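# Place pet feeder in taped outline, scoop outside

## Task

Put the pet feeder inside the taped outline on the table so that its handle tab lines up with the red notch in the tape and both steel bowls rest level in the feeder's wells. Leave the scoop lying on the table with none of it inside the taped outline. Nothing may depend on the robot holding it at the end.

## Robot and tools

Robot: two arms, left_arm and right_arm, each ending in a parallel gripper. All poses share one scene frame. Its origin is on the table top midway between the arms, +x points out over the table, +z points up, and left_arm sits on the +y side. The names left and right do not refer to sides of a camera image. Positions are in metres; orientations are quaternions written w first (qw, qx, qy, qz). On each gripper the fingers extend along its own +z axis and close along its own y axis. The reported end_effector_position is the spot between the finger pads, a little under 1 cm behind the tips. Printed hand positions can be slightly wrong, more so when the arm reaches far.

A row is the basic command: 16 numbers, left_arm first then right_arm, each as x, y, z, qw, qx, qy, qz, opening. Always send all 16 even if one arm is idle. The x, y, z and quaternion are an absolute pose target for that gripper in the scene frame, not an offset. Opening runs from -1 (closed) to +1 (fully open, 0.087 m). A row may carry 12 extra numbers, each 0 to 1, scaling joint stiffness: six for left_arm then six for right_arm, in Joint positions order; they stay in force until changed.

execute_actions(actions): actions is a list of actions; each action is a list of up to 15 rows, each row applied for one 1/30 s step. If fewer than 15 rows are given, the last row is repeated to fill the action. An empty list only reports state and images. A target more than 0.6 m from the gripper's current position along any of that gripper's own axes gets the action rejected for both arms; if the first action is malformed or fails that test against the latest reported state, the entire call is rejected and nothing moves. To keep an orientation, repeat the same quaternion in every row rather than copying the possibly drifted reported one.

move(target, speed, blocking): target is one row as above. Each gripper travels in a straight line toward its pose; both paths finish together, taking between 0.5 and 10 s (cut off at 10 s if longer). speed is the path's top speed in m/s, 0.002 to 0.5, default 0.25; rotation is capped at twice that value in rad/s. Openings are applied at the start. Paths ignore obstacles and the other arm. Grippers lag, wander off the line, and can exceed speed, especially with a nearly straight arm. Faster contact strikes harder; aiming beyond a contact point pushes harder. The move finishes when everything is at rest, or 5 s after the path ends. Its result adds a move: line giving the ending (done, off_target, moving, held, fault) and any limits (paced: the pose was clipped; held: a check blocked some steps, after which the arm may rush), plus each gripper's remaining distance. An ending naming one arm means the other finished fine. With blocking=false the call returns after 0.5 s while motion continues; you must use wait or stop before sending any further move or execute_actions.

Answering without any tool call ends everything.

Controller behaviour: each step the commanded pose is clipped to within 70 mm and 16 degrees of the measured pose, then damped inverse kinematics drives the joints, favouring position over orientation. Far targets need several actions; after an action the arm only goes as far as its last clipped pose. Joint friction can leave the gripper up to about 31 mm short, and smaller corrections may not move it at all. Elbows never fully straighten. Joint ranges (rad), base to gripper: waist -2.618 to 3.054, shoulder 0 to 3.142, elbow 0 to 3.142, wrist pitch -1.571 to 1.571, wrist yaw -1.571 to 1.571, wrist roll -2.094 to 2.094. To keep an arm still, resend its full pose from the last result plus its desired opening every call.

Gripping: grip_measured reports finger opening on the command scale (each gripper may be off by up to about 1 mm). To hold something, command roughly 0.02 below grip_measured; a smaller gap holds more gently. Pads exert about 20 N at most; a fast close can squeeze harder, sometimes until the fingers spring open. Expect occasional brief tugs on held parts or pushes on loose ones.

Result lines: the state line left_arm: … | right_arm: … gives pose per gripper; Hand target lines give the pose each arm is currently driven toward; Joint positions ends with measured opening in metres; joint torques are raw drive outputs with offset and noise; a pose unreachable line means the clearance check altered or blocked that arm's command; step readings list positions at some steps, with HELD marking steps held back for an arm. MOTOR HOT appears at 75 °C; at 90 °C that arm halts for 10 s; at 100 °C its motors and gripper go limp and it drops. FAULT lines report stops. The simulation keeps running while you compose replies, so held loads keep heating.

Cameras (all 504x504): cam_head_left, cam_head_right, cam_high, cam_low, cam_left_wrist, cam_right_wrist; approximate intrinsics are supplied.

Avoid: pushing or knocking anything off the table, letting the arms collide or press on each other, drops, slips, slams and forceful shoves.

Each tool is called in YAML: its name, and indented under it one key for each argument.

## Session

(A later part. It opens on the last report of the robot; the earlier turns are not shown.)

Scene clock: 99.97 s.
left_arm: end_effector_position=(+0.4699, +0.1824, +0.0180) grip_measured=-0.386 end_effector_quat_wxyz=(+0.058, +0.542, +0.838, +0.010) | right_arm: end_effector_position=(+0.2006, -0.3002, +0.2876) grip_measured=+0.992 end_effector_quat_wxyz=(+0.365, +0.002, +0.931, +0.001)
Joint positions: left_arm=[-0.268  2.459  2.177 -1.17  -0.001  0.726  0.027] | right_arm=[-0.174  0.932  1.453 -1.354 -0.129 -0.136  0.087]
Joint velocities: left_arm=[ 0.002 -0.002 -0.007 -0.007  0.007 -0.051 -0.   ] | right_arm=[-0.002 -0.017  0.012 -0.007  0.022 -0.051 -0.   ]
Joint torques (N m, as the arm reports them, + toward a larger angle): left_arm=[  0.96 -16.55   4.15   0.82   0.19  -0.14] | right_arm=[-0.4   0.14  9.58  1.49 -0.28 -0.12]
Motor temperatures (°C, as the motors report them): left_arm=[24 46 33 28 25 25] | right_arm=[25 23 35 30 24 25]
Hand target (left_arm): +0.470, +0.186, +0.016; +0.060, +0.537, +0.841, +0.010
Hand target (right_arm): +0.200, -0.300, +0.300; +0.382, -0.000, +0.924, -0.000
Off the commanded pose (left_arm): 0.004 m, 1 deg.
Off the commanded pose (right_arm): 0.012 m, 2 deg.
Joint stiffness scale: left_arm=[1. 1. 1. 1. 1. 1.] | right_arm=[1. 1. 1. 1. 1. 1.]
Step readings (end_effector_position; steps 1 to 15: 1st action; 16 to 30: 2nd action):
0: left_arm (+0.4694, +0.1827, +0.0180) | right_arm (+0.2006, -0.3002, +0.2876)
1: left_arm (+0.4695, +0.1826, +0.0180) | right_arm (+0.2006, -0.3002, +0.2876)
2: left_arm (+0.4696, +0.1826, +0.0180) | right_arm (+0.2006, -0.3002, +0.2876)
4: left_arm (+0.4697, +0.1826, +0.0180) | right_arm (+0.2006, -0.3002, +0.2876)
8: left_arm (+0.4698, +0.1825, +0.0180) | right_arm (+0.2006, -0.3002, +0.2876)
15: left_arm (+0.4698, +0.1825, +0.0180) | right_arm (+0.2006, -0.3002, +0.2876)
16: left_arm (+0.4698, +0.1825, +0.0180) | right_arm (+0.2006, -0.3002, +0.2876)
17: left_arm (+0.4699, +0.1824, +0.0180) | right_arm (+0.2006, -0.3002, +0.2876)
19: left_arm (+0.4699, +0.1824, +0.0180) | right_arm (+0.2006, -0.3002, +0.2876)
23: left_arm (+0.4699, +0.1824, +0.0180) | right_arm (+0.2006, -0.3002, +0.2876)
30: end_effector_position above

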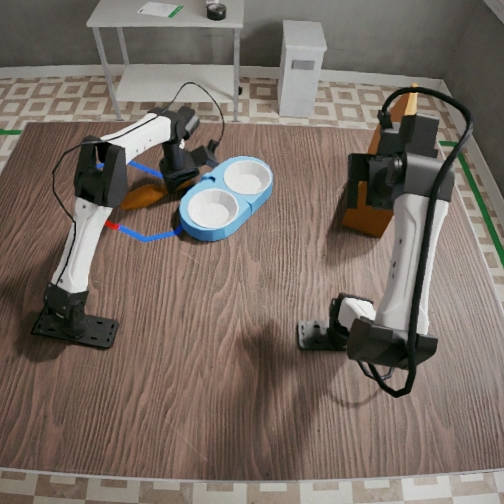

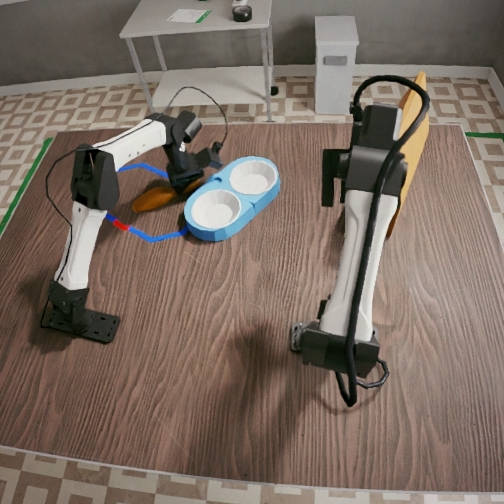

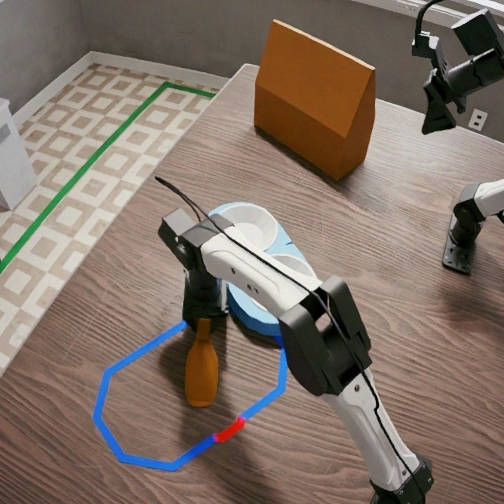

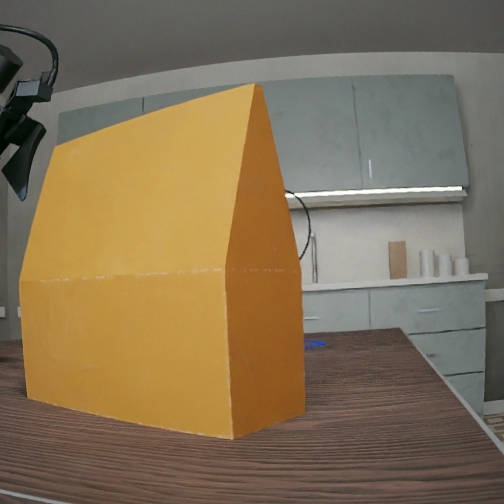

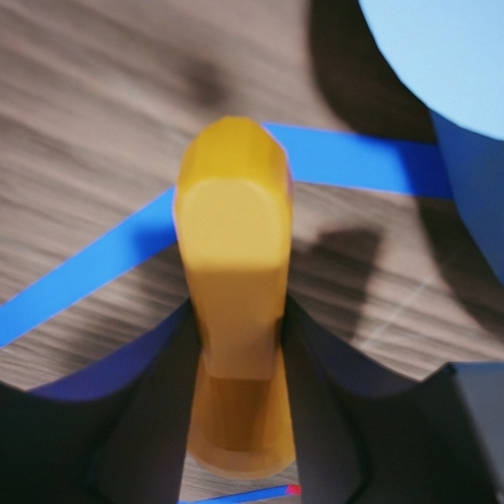

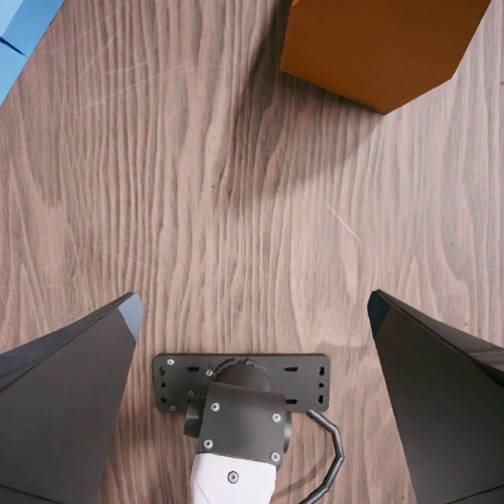

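move:
  target: [0.44,0.2,0.11,0.06,0.537,0.841,0.01,-0.42,0.2,-0.3,0.3,0.38,0,0.92,0,1]
  speed: 0.15

move:
  target: [0.2,0.1,0.1,0,0.6,0.8,0,-0.42,0.2,-0.3,0.3,0.38,0,0.92,0,1]

move:
  target: [0.15,0.0,0.022,0,0.6,0.8,0,-0.42,0.2,-0.3,0.3,0.38,0,0.92,0,1]
  speed: 0.12

Scene clock: 112.27 s.
left_arm: end_effector_position=(+0.4385, +0.1965, +0.0976) grip_measured=-0.386 end_effector_quat_wxyz=(+0.052, +0.542, +0.839, +0.009) | right_arm: end_effector_position=(+0.2006, -0.3002, +0.2876) grip_measured=+0.992 end_effector_quat_wxyz=(+0.365, +0.002, +0.931, +0.001)
Joint positions: left_arm=[-0.268  2.305  2.222 -1.383 -0.001  0.726  0.027] | right_arm=[-0.174  0.932  1.453 -1.354 -0.129 -0.136  0.087]
Joint velocities: left_arm=[-0.002  0.002  0.002 -0.081 -0.007 -0.022 -0.001] | right_arm=[-0.002 -0.007  0.012 -0.095  0.007 -0.066  0.001]
Joint torques (N m, as the arm reports them, + toward a larger angle): left_arm=[  0.97 -15.83   7.57   0.41   0.13  -0.1 ] | right_arm=[-0.89 -0.02  9.61  1.49 -0.29 -0.14]
Motor temperatures (°C, as the motors report them): left_arm=[24 50 33 28 25 25] | right_arm=[25 23 36 30 24 25]
Hand target (left_arm): +0.439, +0.200, +0.110; +0.060, +0.537, +0.841, +0.010
Hand target (right_arm): +0.200, -0.300, +0.300; +0.382, -0.000, +0.924, -0.000
Off the commanded pose (left_arm): 0.013 m, 1 deg.
Off the commanded pose (right_arm): 0.012 m, 2 deg.
Joint stiffness scale: left_arm=[1. 1. 1. 1. 1. 1.] | right_arm=[1. 1. 1. 1. 1. 1.]
move: off_target (left_arm, right_arm)

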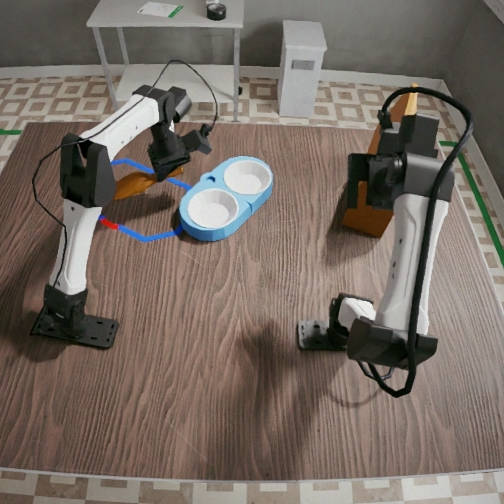

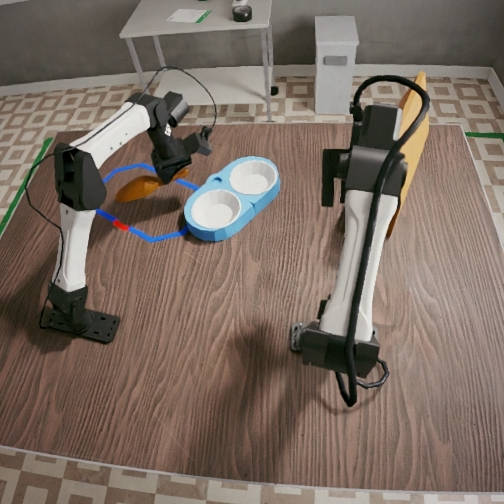

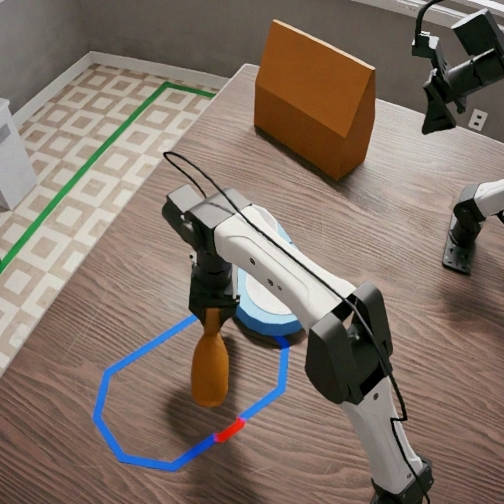

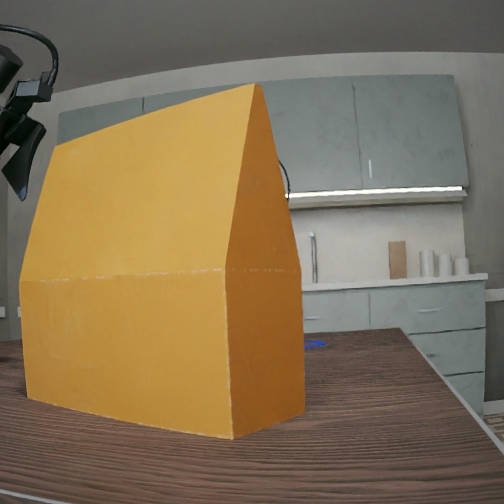

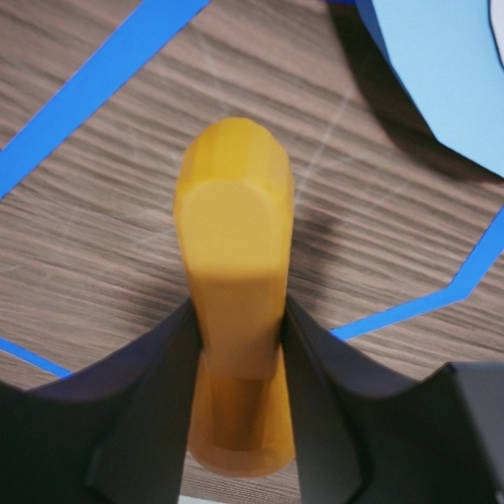

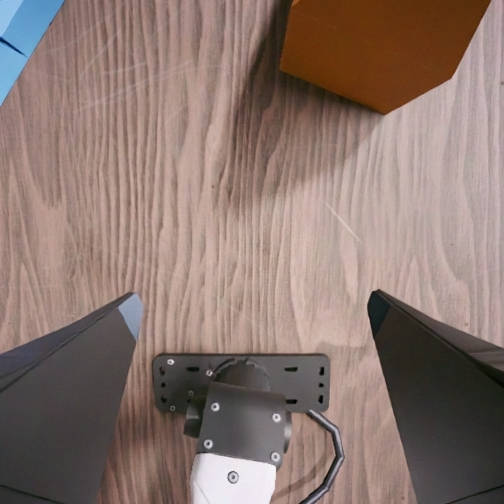

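Scene clock: 113.87 s.
left_arm: end_effector_position=(+0.2035, +0.0943, +0.0979) grip_measured=-0.386 end_effector_quat_wxyz=(-0.007, +0.606, +0.796, +0.003) | right_arm: end_effector_position=(+0.2006, -0.3002, +0.2876) grip_measured=+0.992 end_effector_quat_wxyz=(+0.365, +0.002, +0.931, +0.001)
Joint positions: left_arm=[-0.849  1.899  1.592 -1.279 -0.001  0.298  0.027] | right_arm=[-0.174  0.932  1.453 -1.354 -0.129 -0.136  0.087]
Joint velocities: left_arm=[ 0.007  0.017 -0.027 -0.081 -0.051 -0.022 -0.   ] | right_arm=[-0.007 -0.027 -0.002 -0.022 -0.037  0.11  -0.001]
Joint torques (N m, as the arm reports them, + toward a larger angle): left_arm=[  0.48 -13.01   4.     0.47   0.1   -0.17] | right_arm=[-0.64  0.18  9.65  1.54 -0.34 -0.12]
Motor temperatures (°C, as the motors report them): left_arm=[24 50 33 28 25 25] | right_arm=[25 23 36 30 24 25]
Hand target (left_arm): +0.203, +0.098, +0.100; -0.001, +0.600, +0.800, +0.003
Hand target (right_arm): +0.200, -0.300, +0.300; +0.382, -0.000, +0.924, -0.000
Off the commanded pose (left_arm): 0.007 m, 1 deg.
Off the commanded pose (right_arm): 0.012 m, 2 deg.
Joint stiffness scale: left_arm=[1. 1. 1. 1. 1. 1.] | right_arm=[1. 1. 1. 1. 1. 1.]
move: off_target (right_arm)

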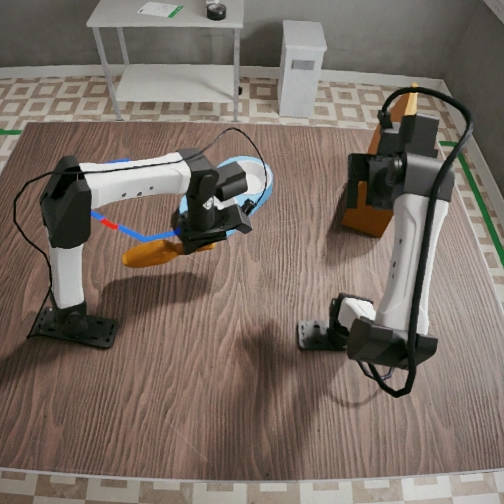

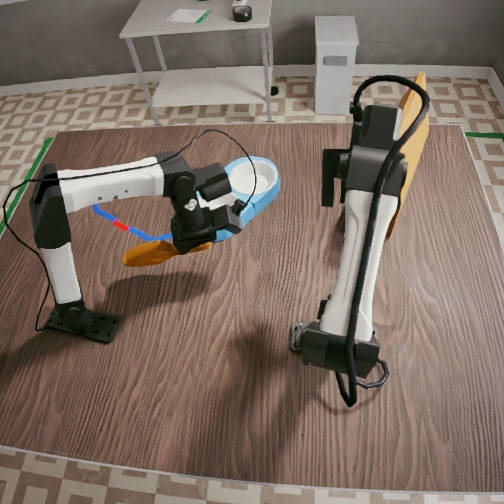

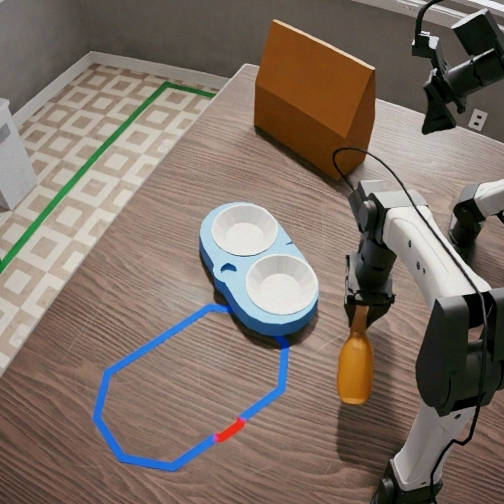

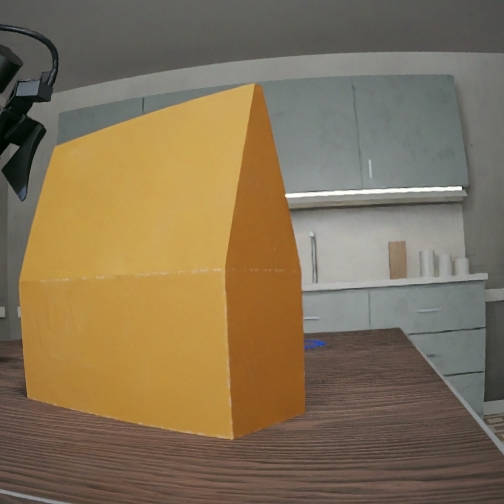

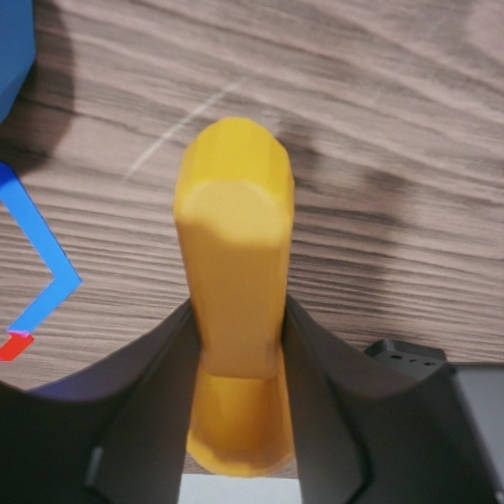

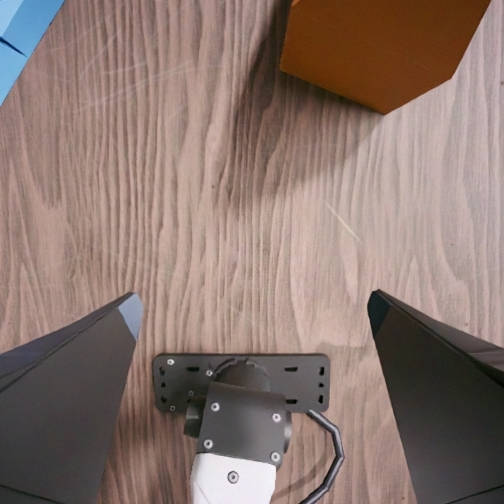

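Scene clock: 115.47 s.
left_arm: end_effector_position=(+0.1508, +0.0092, +0.0237) grip_measured=-0.386 end_effector_quat_wxyz=(-0.009, +0.602, +0.798, +0.007) | right_arm: end_effector_position=(+0.2006, -0.3002, +0.2876) grip_measured=+0.992 end_effector_quat_wxyz=(+0.365, +0.002, +0.931, +0.001)
Joint positions: left_arm=[-1.072  2.163  1.681 -1.112 -0.001  0.066  0.027] | right_arm=[-0.174  0.932  1.453 -1.354 -0.129 -0.136  0.087]
Joint velocities: left_arm=[ 0.002  0.012  0.022 -0.007 -0.051 -0.022 -0.001] | right_arm=[-0.017  0.002  0.012  0.007 -0.037 -0.022 -0.001]
Joint torques (N m, as the arm reports them, + toward a larger angle): left_arm=[  0.01 -11.66   7.49   0.51   0.12  -0.19] | right_arm=[-0.7   0.15  9.56  1.55 -0.29 -0.09]
Motor temperatures (°C, as the motors report them): left_arm=[24 49 33 28 25 25] | right_arm=[25 23 36 31 24 25]
Hand target (left_arm): +0.152, -0.000, +0.023; +0.000, +0.600, +0.800, +0.001
Hand target (right_arm): +0.200, -0.300, +0.300; +0.382, -0.000, +0.924, -0.000
Off the commanded pose (left_arm): 0.009 m, 1 deg.
Off the commanded pose (right_arm): 0.012 m, 2 deg.
Joint stiffness scale: left_arm=[1. 1. 1. 1. 1. 1.] | right_arm=[1. 1. 1. 1. 1. 1.]
move: off_target (right_arm)

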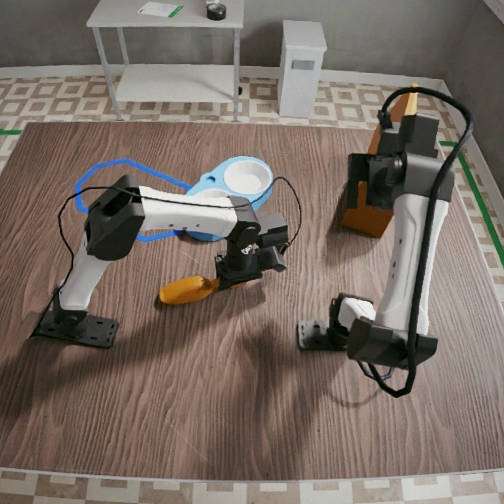

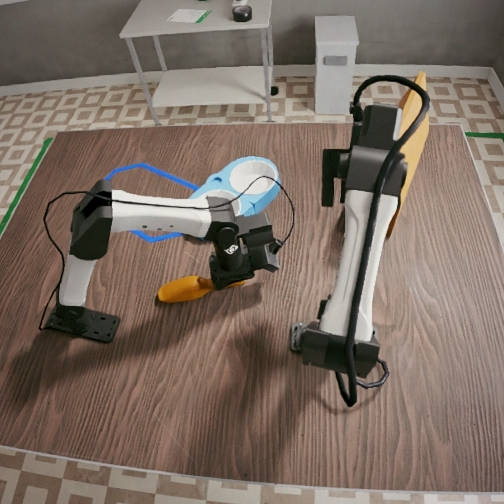

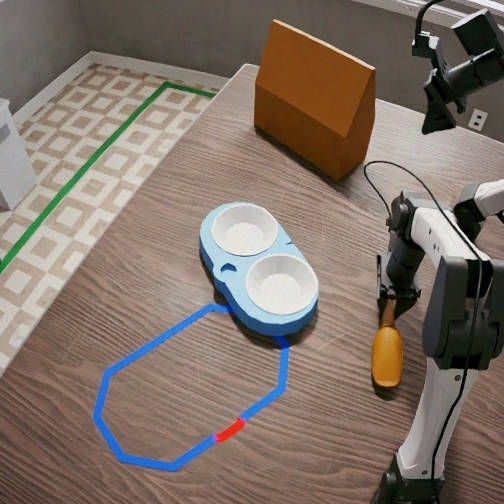

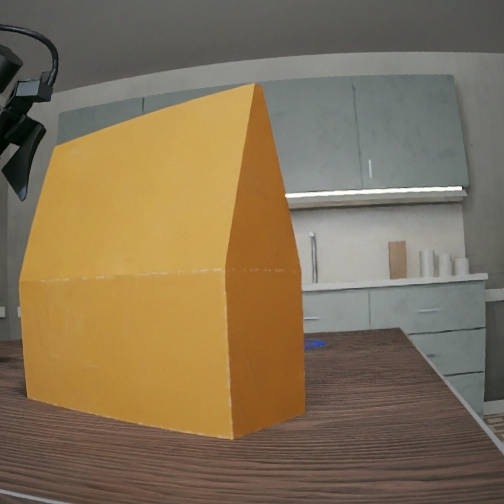

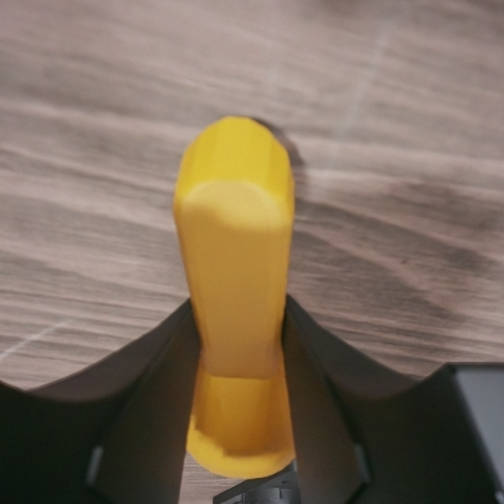

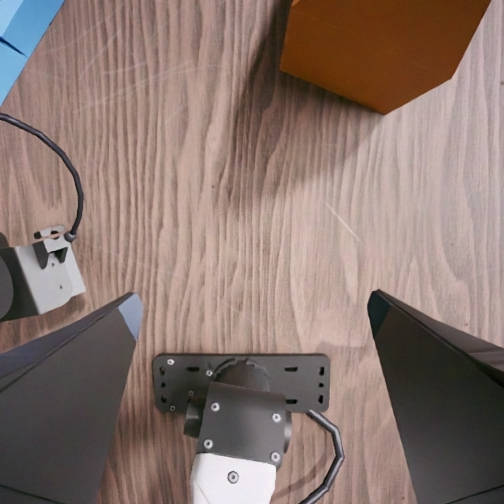

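execute_actions:
  actions:
    - [[0.151,0.005,0.018,0,0.6,0.8,0,-0.42,0.2,-0.3,0.3,0.38,0,0.92,0,1]]
    - [[0.151,0.005,0.018,0,0.6,0.8,0,0.3,0.2,-0.3,0.3,0.38,0,0.92,0,1]]

move:
  target: [0.2,0.03,0.13,0,0.5,0.866,0,0.3,0.2,-0.3,0.3,0.38,0,0.92,0,1]

move:
  target: [0.485,0.068,0.11,0.165,0.304,0.937,-0.054,0,0.2,-0.3,0.3,0.38,0,0.92,0,1]

Scene clock: 149.10 s.
left_arm: end_effector_position=(+0.1531, +0.0026, +0.0225) grip_measured=+0.300 end_effector_quat_wxyz=(+0.002, +0.602, +0.799, -0.001) | right_arm: end_effector_position=(+0.2006, -0.3002, +0.2876) grip_measured=+0.992 end_effector_quat_wxyz=(+0.365, +0.002, +0.931, +0.001)
Joint positions: left_arm=[-1.072  2.163  1.681 -1.084 -0.001  0.065  0.057] | right_arm=[-0.174  0.932  1.453 -1.354 -0.129 -0.136  0.087]
Joint velocities: left_arm=[-0.007  0.022 -0.002 -0.007  0.022 -0.066  0.   ] | right_arm=[-0.002  0.002  0.002 -0.037  0.037 -0.007 -0.001]
Joint torques (N m, as the arm reports them, + toward a larger angle): left_arm=[  0.17 -13.27   4.18   0.62   0.11  -0.09] | right_arm=[-0.61  0.02  9.66  1.47 -0.34 -0.12]
Motor temperatures (°C, as the motors report them): left_arm=[24 46 36 27 25 25] | right_arm=[25 23 38 31 24 25]
Hand target (left_arm): +0.151, +0.005, +0.018; -0.000, +0.600, +0.800, +0.000
Hand target (right_arm): +0.200, -0.300, +0.300; +0.382, -0.000, +0.924, -0.000
Off the commanded pose (left_arm): 0.006 m, 0 deg.
Off the commanded pose (right_arm): 0.012 m, 2 deg.
Joint stiffness scale: left_arm=[1. 1. 1. 1. 1. 1.] | right_arm=[1. 1. 1. 1. 1. 1.]
Step readings (end_effector_position; steps 1 to 15: 1st action; 16 to 30: 2nd action):
0: left_arm (+0.1508, +0.0091, +0.0237) | right_arm (+0.2006, -0.3002, +0.2876)
1: left_arm (+0.1509, +0.0087, +0.0236) | right_arm (+0.2006, -0.3002, +0.2876)
2: left_arm (+0.1513, +0.0076, +0.0234) | right_arm (+0.2006, -0.3002, +0.2876)
4: left_arm (+0.1521, +0.0056, +0.0230) | right_arm (+0.2006, -0.3002, +0.2876)
8: left_arm (+0.1528, +0.0036, +0.0227) | right_arm (+0.2006, -0.3002, +0.2876)
15: left_arm (+0.1531, +0.0026, +0.0225) | right_arm (+0.2006, -0.3002, +0.2876)
16: left_arm (+0.1531, +0.0026, +0.0225) | right_arm (+0.2006, -0.3002, +0.2876)
17: left_arm (+0.1531, +0.0026, +0.0225) | right_arm (+0.2006, -0.3002, +0.2876)
19: left_arm (+0.1531, +0.0026, +0.0225) | right_arm (+0.2006, -0.3002, +0.2876)
23: left_arm (+0.1531, +0.0026, +0.0225) | right_arm (+0.2006, -0.3002, +0.2876)
30: end_effector_position above

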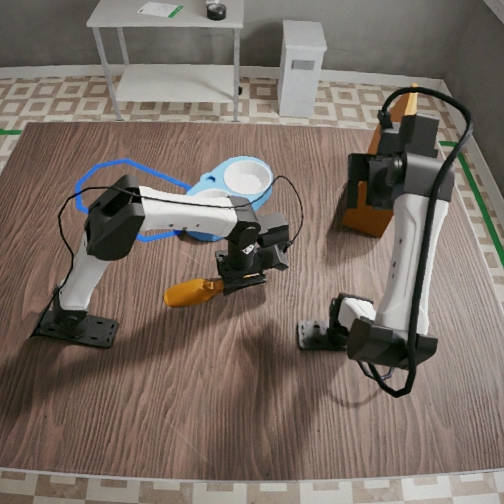

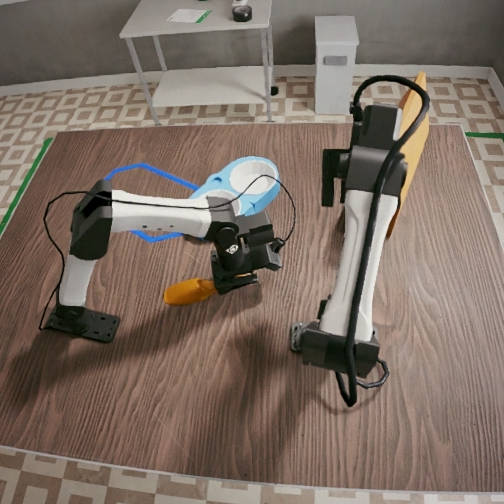

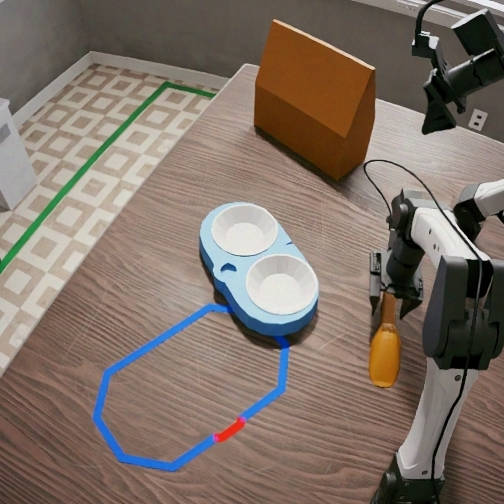

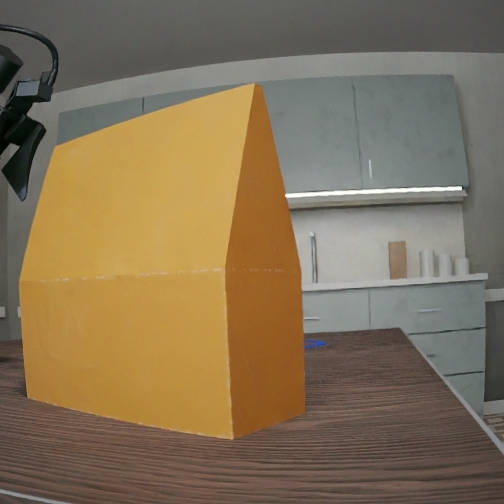

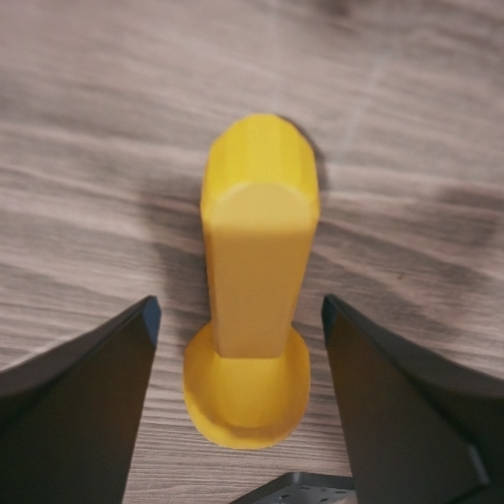

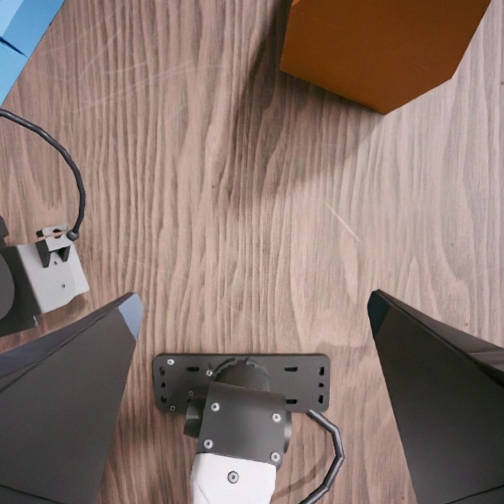

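Scene clock: 150.33 s.
left_arm: end_effector_position=(+0.1988, +0.0312, +0.1272) grip_measured=+0.300 end_effector_quat_wxyz=(+0.002, +0.504, +0.863, -0.001) | right_arm: end_effector_position=(+0.2006, -0.3002, +0.2876) grip_measured=+0.992 end_effector_quat_wxyz=(+0.365, +0.002, +0.931, +0.001)
Joint positions: left_arm=[-0.918  2.113  2.02  -1.475 -0.    -0.015  0.057] | right_arm=[-0.174  0.932  1.453 -1.354 -0.129 -0.136  0.087]
Joint velocities: left_arm=[ 0.027 -0.002  0.012 -0.051 -0.066 -0.022 -0.001] | right_arm=[ 0.002 -0.002  0.012 -0.051 -0.066 -0.051 -0.   ]
Joint torques (N m, as the arm reports them, + toward a larger angle): left_arm=[  0.41 -12.03   7.5    0.3    0.13  -0.17] | right_arm=[-0.85  0.13  9.81  1.49 -0.32 -0.15]
Motor temperatures (°C, as the motors report them): left_arm=[24 46 36 27 25 25] | right_arm=[25 23 38 31 24 25]
Hand target (left_arm): +0.199, +0.031, +0.130; -0.000, +0.500, +0.866, -0.001
Hand target (right_arm): +0.200, -0.300, +0.300; +0.382, -0.000, +0.924, -0.000
Off the commanded pose (left_arm): 0.003 m, 1 deg.
Off the commanded pose (right_arm): 0.012 m, 2 deg.
Joint stiffness scale: left_arm=[1. 1. 1. 1. 1. 1.] | right_arm=[1. 1. 1. 1. 1. 1.]
move: off_target (right_arm)

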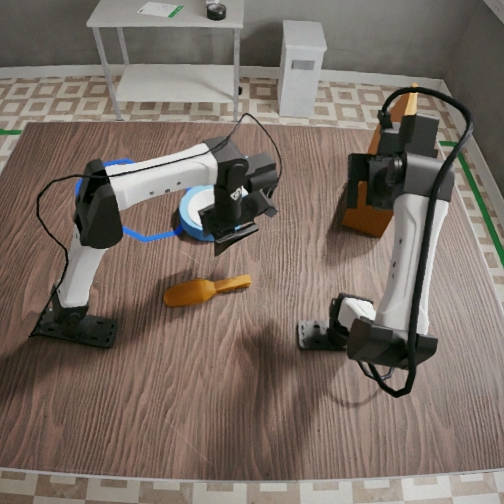

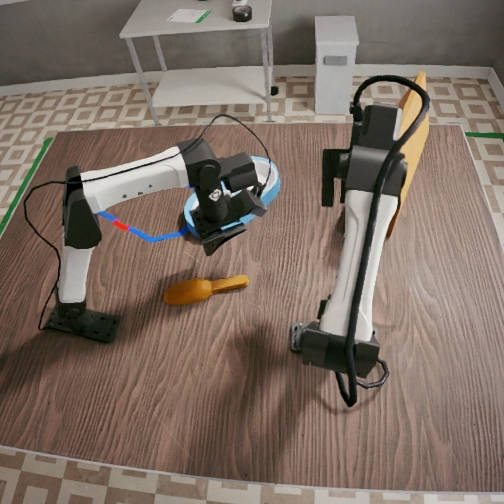

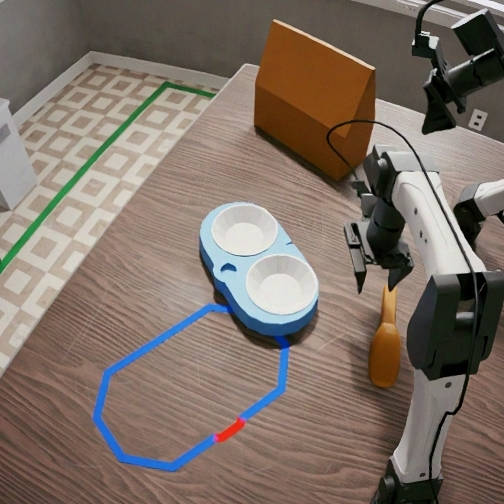

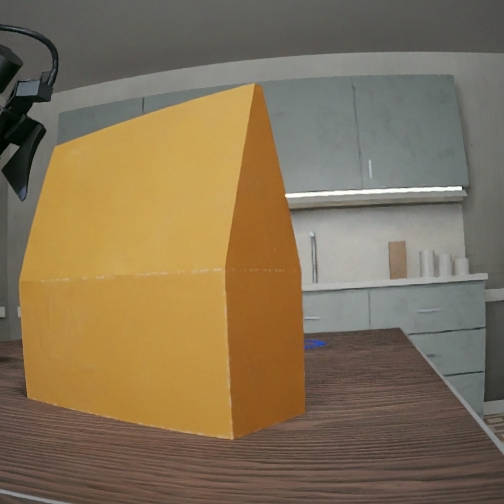

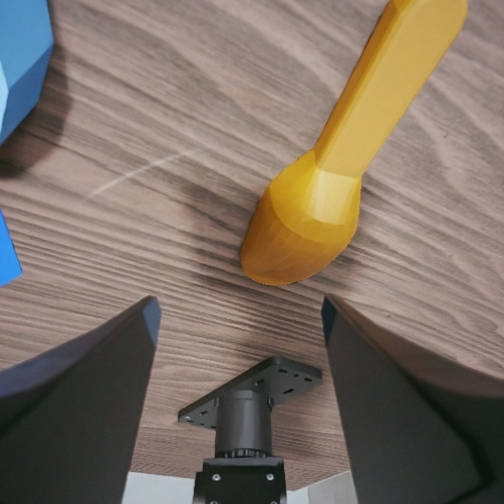

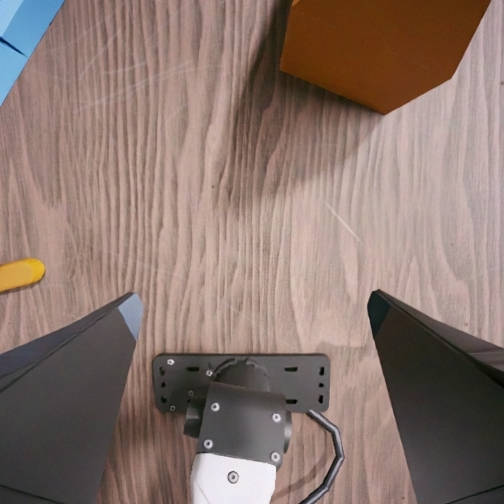

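Scene clock: 152.03 s.
left_arm: end_effector_position=(+0.4859, +0.0740, +0.1123) grip_measured=+0.000 end_effector_quat_wxyz=(+0.199, +0.300, +0.931, -0.060) | right_arm: end_effector_position=(+0.2006, -0.3002, +0.2876) grip_measured=+0.992 end_effector_quat_wxyz=(+0.365, +0.002, +0.931, +0.001)
Joint positions: left_arm=[-0.385  2.618  2.836 -1.37   0.026  0.078  0.044] | right_arm=[-0.174  0.932  1.453 -1.354 -0.129 -0.136  0.087]
Joint velocities: left_arm=[-0.002  0.002 -0.022 -0.022  0.007  0.037 -0.   ] | right_arm=[-0.002  0.017 -0.002 -0.007 -0.051  0.037  0.   ]
Joint torques (N m, as the arm reports them, + toward a larger angle): left_arm=[ -0.1  -15.04   7.64   1.18   0.18  -0.08] | right_arm=[-0.6   0.17  9.54  1.59 -0.34 -0.08]
Motor temperatures (°C, as the motors report them): left_arm=[24 46 36 27 25 25] | right_arm=[25 23 37 31 24 25]
Hand target (left_arm): +0.483, +0.071, +0.109; +0.194, +0.302, +0.931, -0.064
Hand target (right_arm): +0.200, -0.300, +0.300; +0.382, -0.000, +0.924, -0.000
Off the commanded pose (left_arm): 0.007 m, 4 deg.
Off the commanded pose (right_arm): 0.012 m, 2 deg.
Joint stiffness scale: left_arm=[1. 1. 1. 1. 1. 1.] | right_arm=[1. 1. 1. 1. 1. 1.]
elbow stopped short (left arm): the move would have taken joint 3 (elbow) straighter than the controller allows; a more bent joint 3 avoids this.
move: off_target (left_arm, right_arm)

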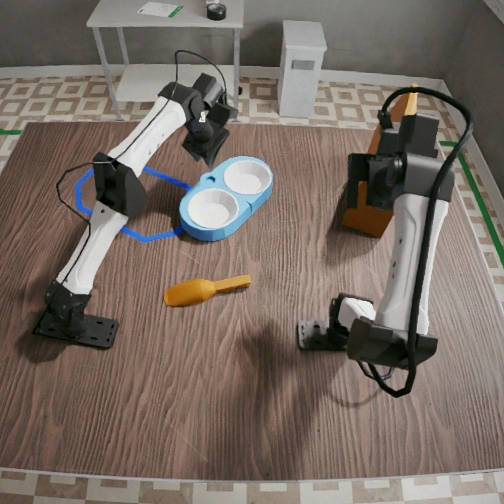

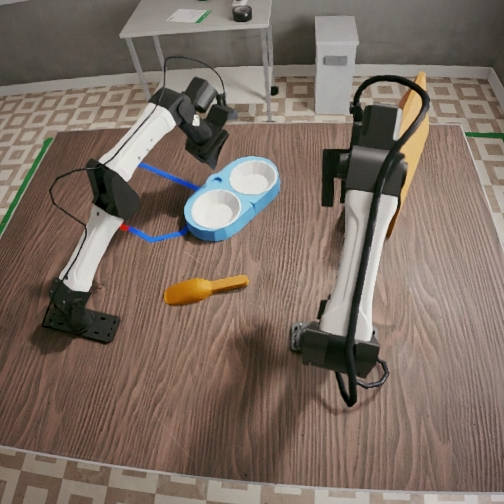

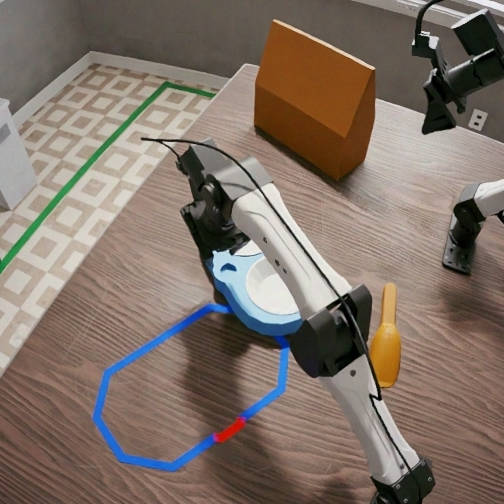

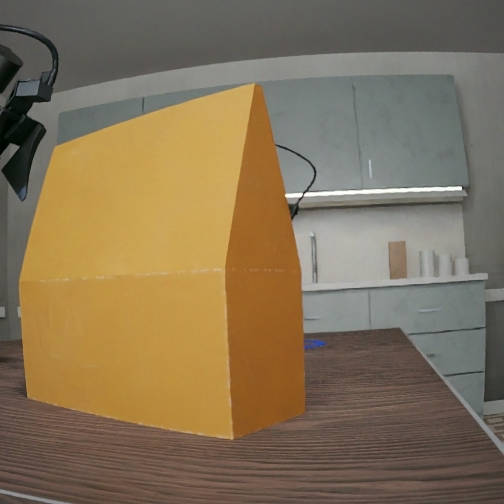

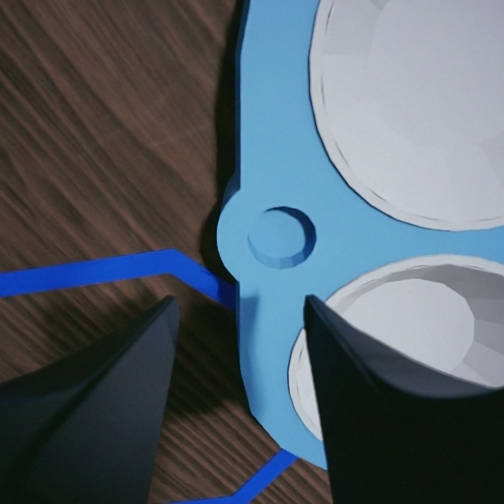

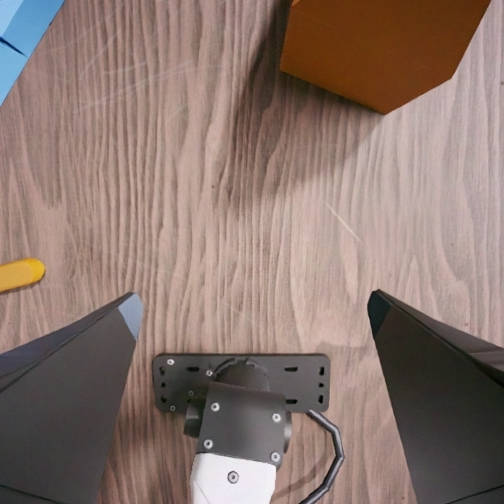

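move:
  target: [0.486,0.075,0.075,0.19,0.3,0.933,-0.06,-0.2,0.2,-0.3,0.3,0.38,0,0.92,0,1]
  speed: 0.08

Scene clock: 165.97 s.
left_arm: end_effector_position=(+0.4837, +0.0750, +0.0702) grip_measured=-0.200 end_effector_quat_wxyz=(+0.180, +0.301, +0.935, -0.057) | right_arm: end_effector_position=(+0.2006, -0.3002, +0.2876) grip_measured=+0.992 end_effector_quat_wxyz=(+0.365, +0.002, +0.931, +0.001)
Joint positions: left_arm=[-0.385  2.524  2.487 -1.155  0.028  0.078  0.035] | right_arm=[-0.174  0.932  1.453 -1.354 -0.129 -0.136  0.087]
Joint velocities: left_arm=[-0.007 -0.012  0.012 -0.007 -0.022  0.022 -0.   ] | right_arm=[-0.012 -0.007  0.017  0.007  0.037 -0.022 -0.   ]
Joint torques (N m, as the arm reports them, + toward a larger angle): left_arm=[  0.55 -18.48   4.52   1.49   0.12  -0.06] | right_arm=[-0.74  0.2   9.71  1.47 -0.34 -0.13]
Motor temperatures (°C, as the motors report them): left_arm=[24 49 37 28 25 25] | right_arm=[25 23 38 32 24 25]
Hand target (left_arm): +0.486, +0.075, +0.075; +0.189, +0.300, +0.933, -0.060
Hand target (right_arm): +0.200, -0.300, +0.300; +0.382, -0.000, +0.924, -0.000
Off the commanded pose (left_arm): 0.005 m, 1 deg.
Off the commanded pose (right_arm): 0.012 m, 2 deg.
Joint stiffness scale: left_arm=[1. 1. 1. 1. 1. 1.] | right_arm=[1. 1. 1. 1. 1. 1.]
move: off_target (right_arm)

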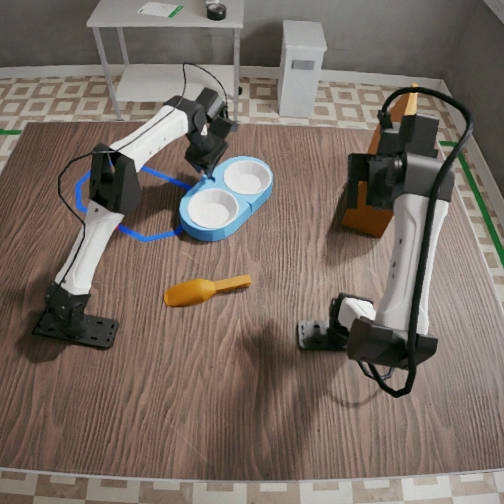

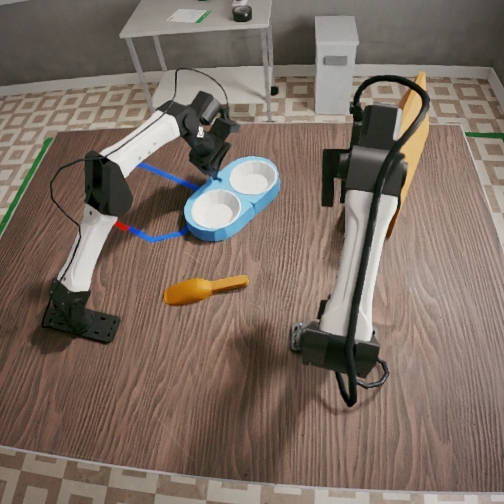

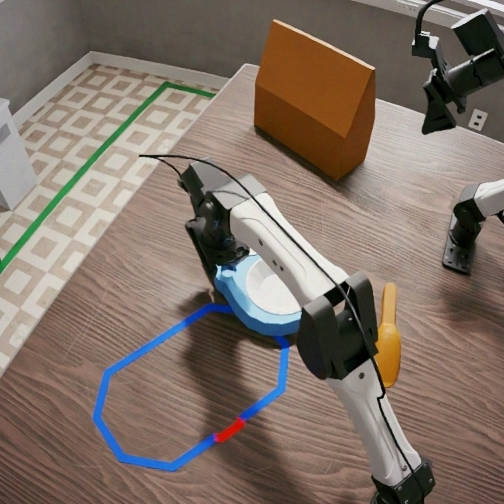

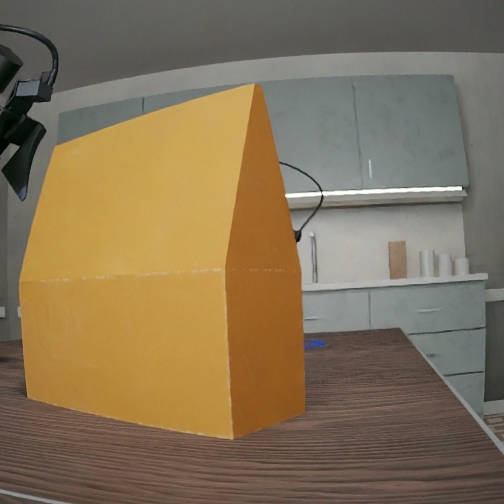

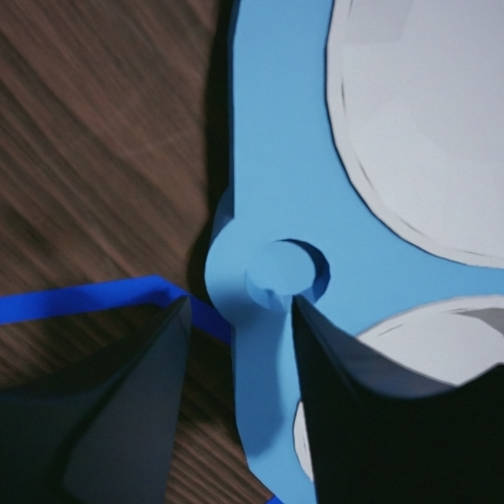

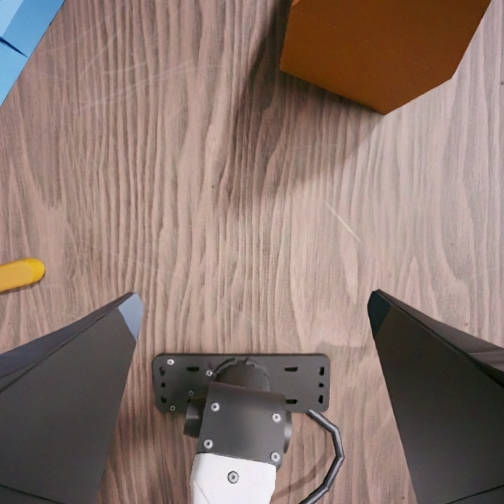

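move:
  target: [0.488,0.078,0.045,0.19,0.3,0.933,-0.06,-0.3,0.2,-0.3,0.3,0.38,0,0.92,0,1]
  speed: 0.04

Scene clock: 174.00 s.
left_arm: end_effector_position=(+0.4831, +0.0753, +0.0489) grip_measured=-0.300 end_effector_quat_wxyz=(+0.183, +0.301, +0.934, -0.057) | right_arm: end_effector_position=(+0.2006, -0.3002, +0.2876) grip_measured=+0.992 end_effector_quat_wxyz=(+0.365, +0.002, +0.931, +0.001)
Joint positions: left_arm=[-0.385  2.483  2.325 -1.028  0.029  0.079  0.031] | right_arm=[-0.174  0.932  1.453 -1.354 -0.129 -0.136  0.087]
Joint velocities: left_arm=[ 0.012 -0.027 -0.027  0.022 -0.007 -0.022  0.   ] | right_arm=[-0.017 -0.017  0.007  0.007  0.051  0.037 -0.   ]
Joint torques (N m, as the arm reports them, + toward a larger angle): left_arm=[  1.1  -17.18   4.1    1.64   0.16   0.01] | right_arm=[-0.6   0.15  9.47  1.5  -0.34 -0.16]
Motor temperatures (°C, as the motors report them): left_arm=[24 54 36 28 25 25] | right_arm=[25 23 38 32 24 25]
Hand target (left_arm): +0.488, +0.078, +0.045; +0.189, +0.300, +0.933, -0.060
Hand target (right_arm): +0.200, -0.300, +0.300; +0.382, -0.000, +0.924, -0.000
Off the commanded pose (left_arm): 0.007 m, 1 deg.
Off the commanded pose (right_arm): 0.012 m, 2 deg.
Joint stiffness scale: left_arm=[1. 1. 1. 1. 1. 1.] | right_arm=[1. 1. 1. 1. 1. 1.]
move: off_target (right_arm)

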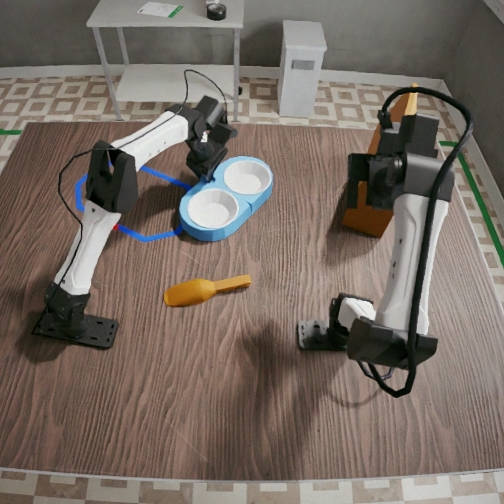

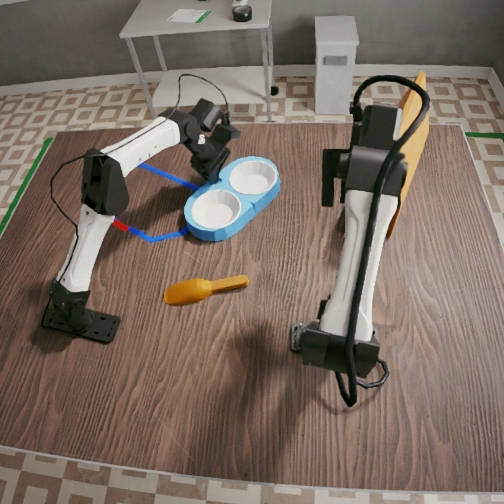

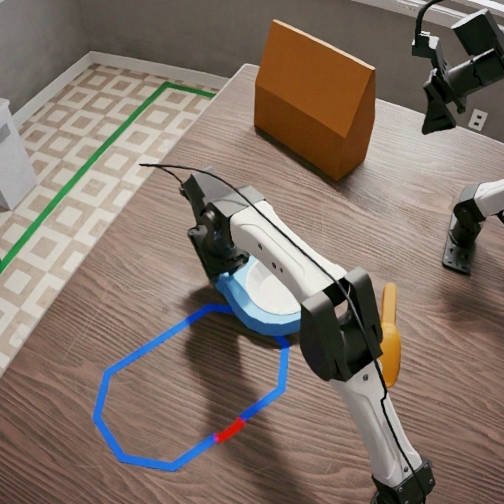

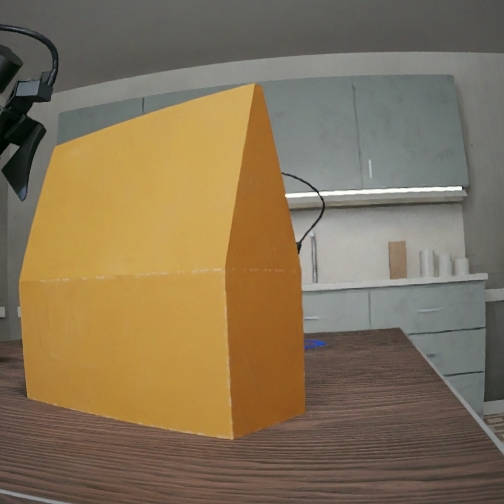

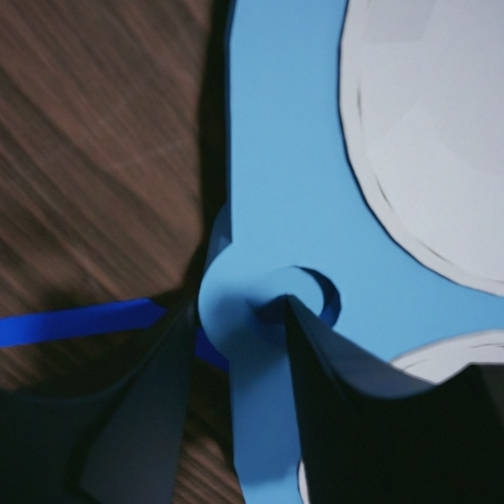

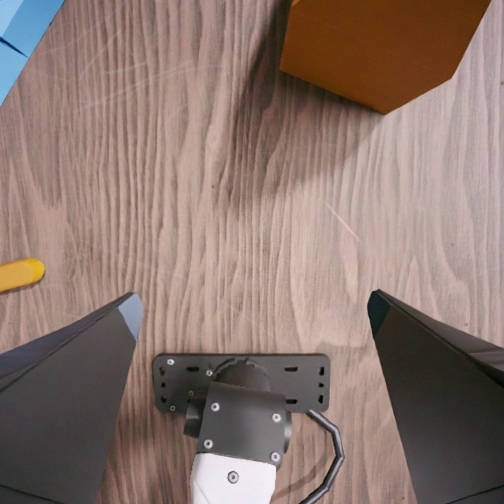

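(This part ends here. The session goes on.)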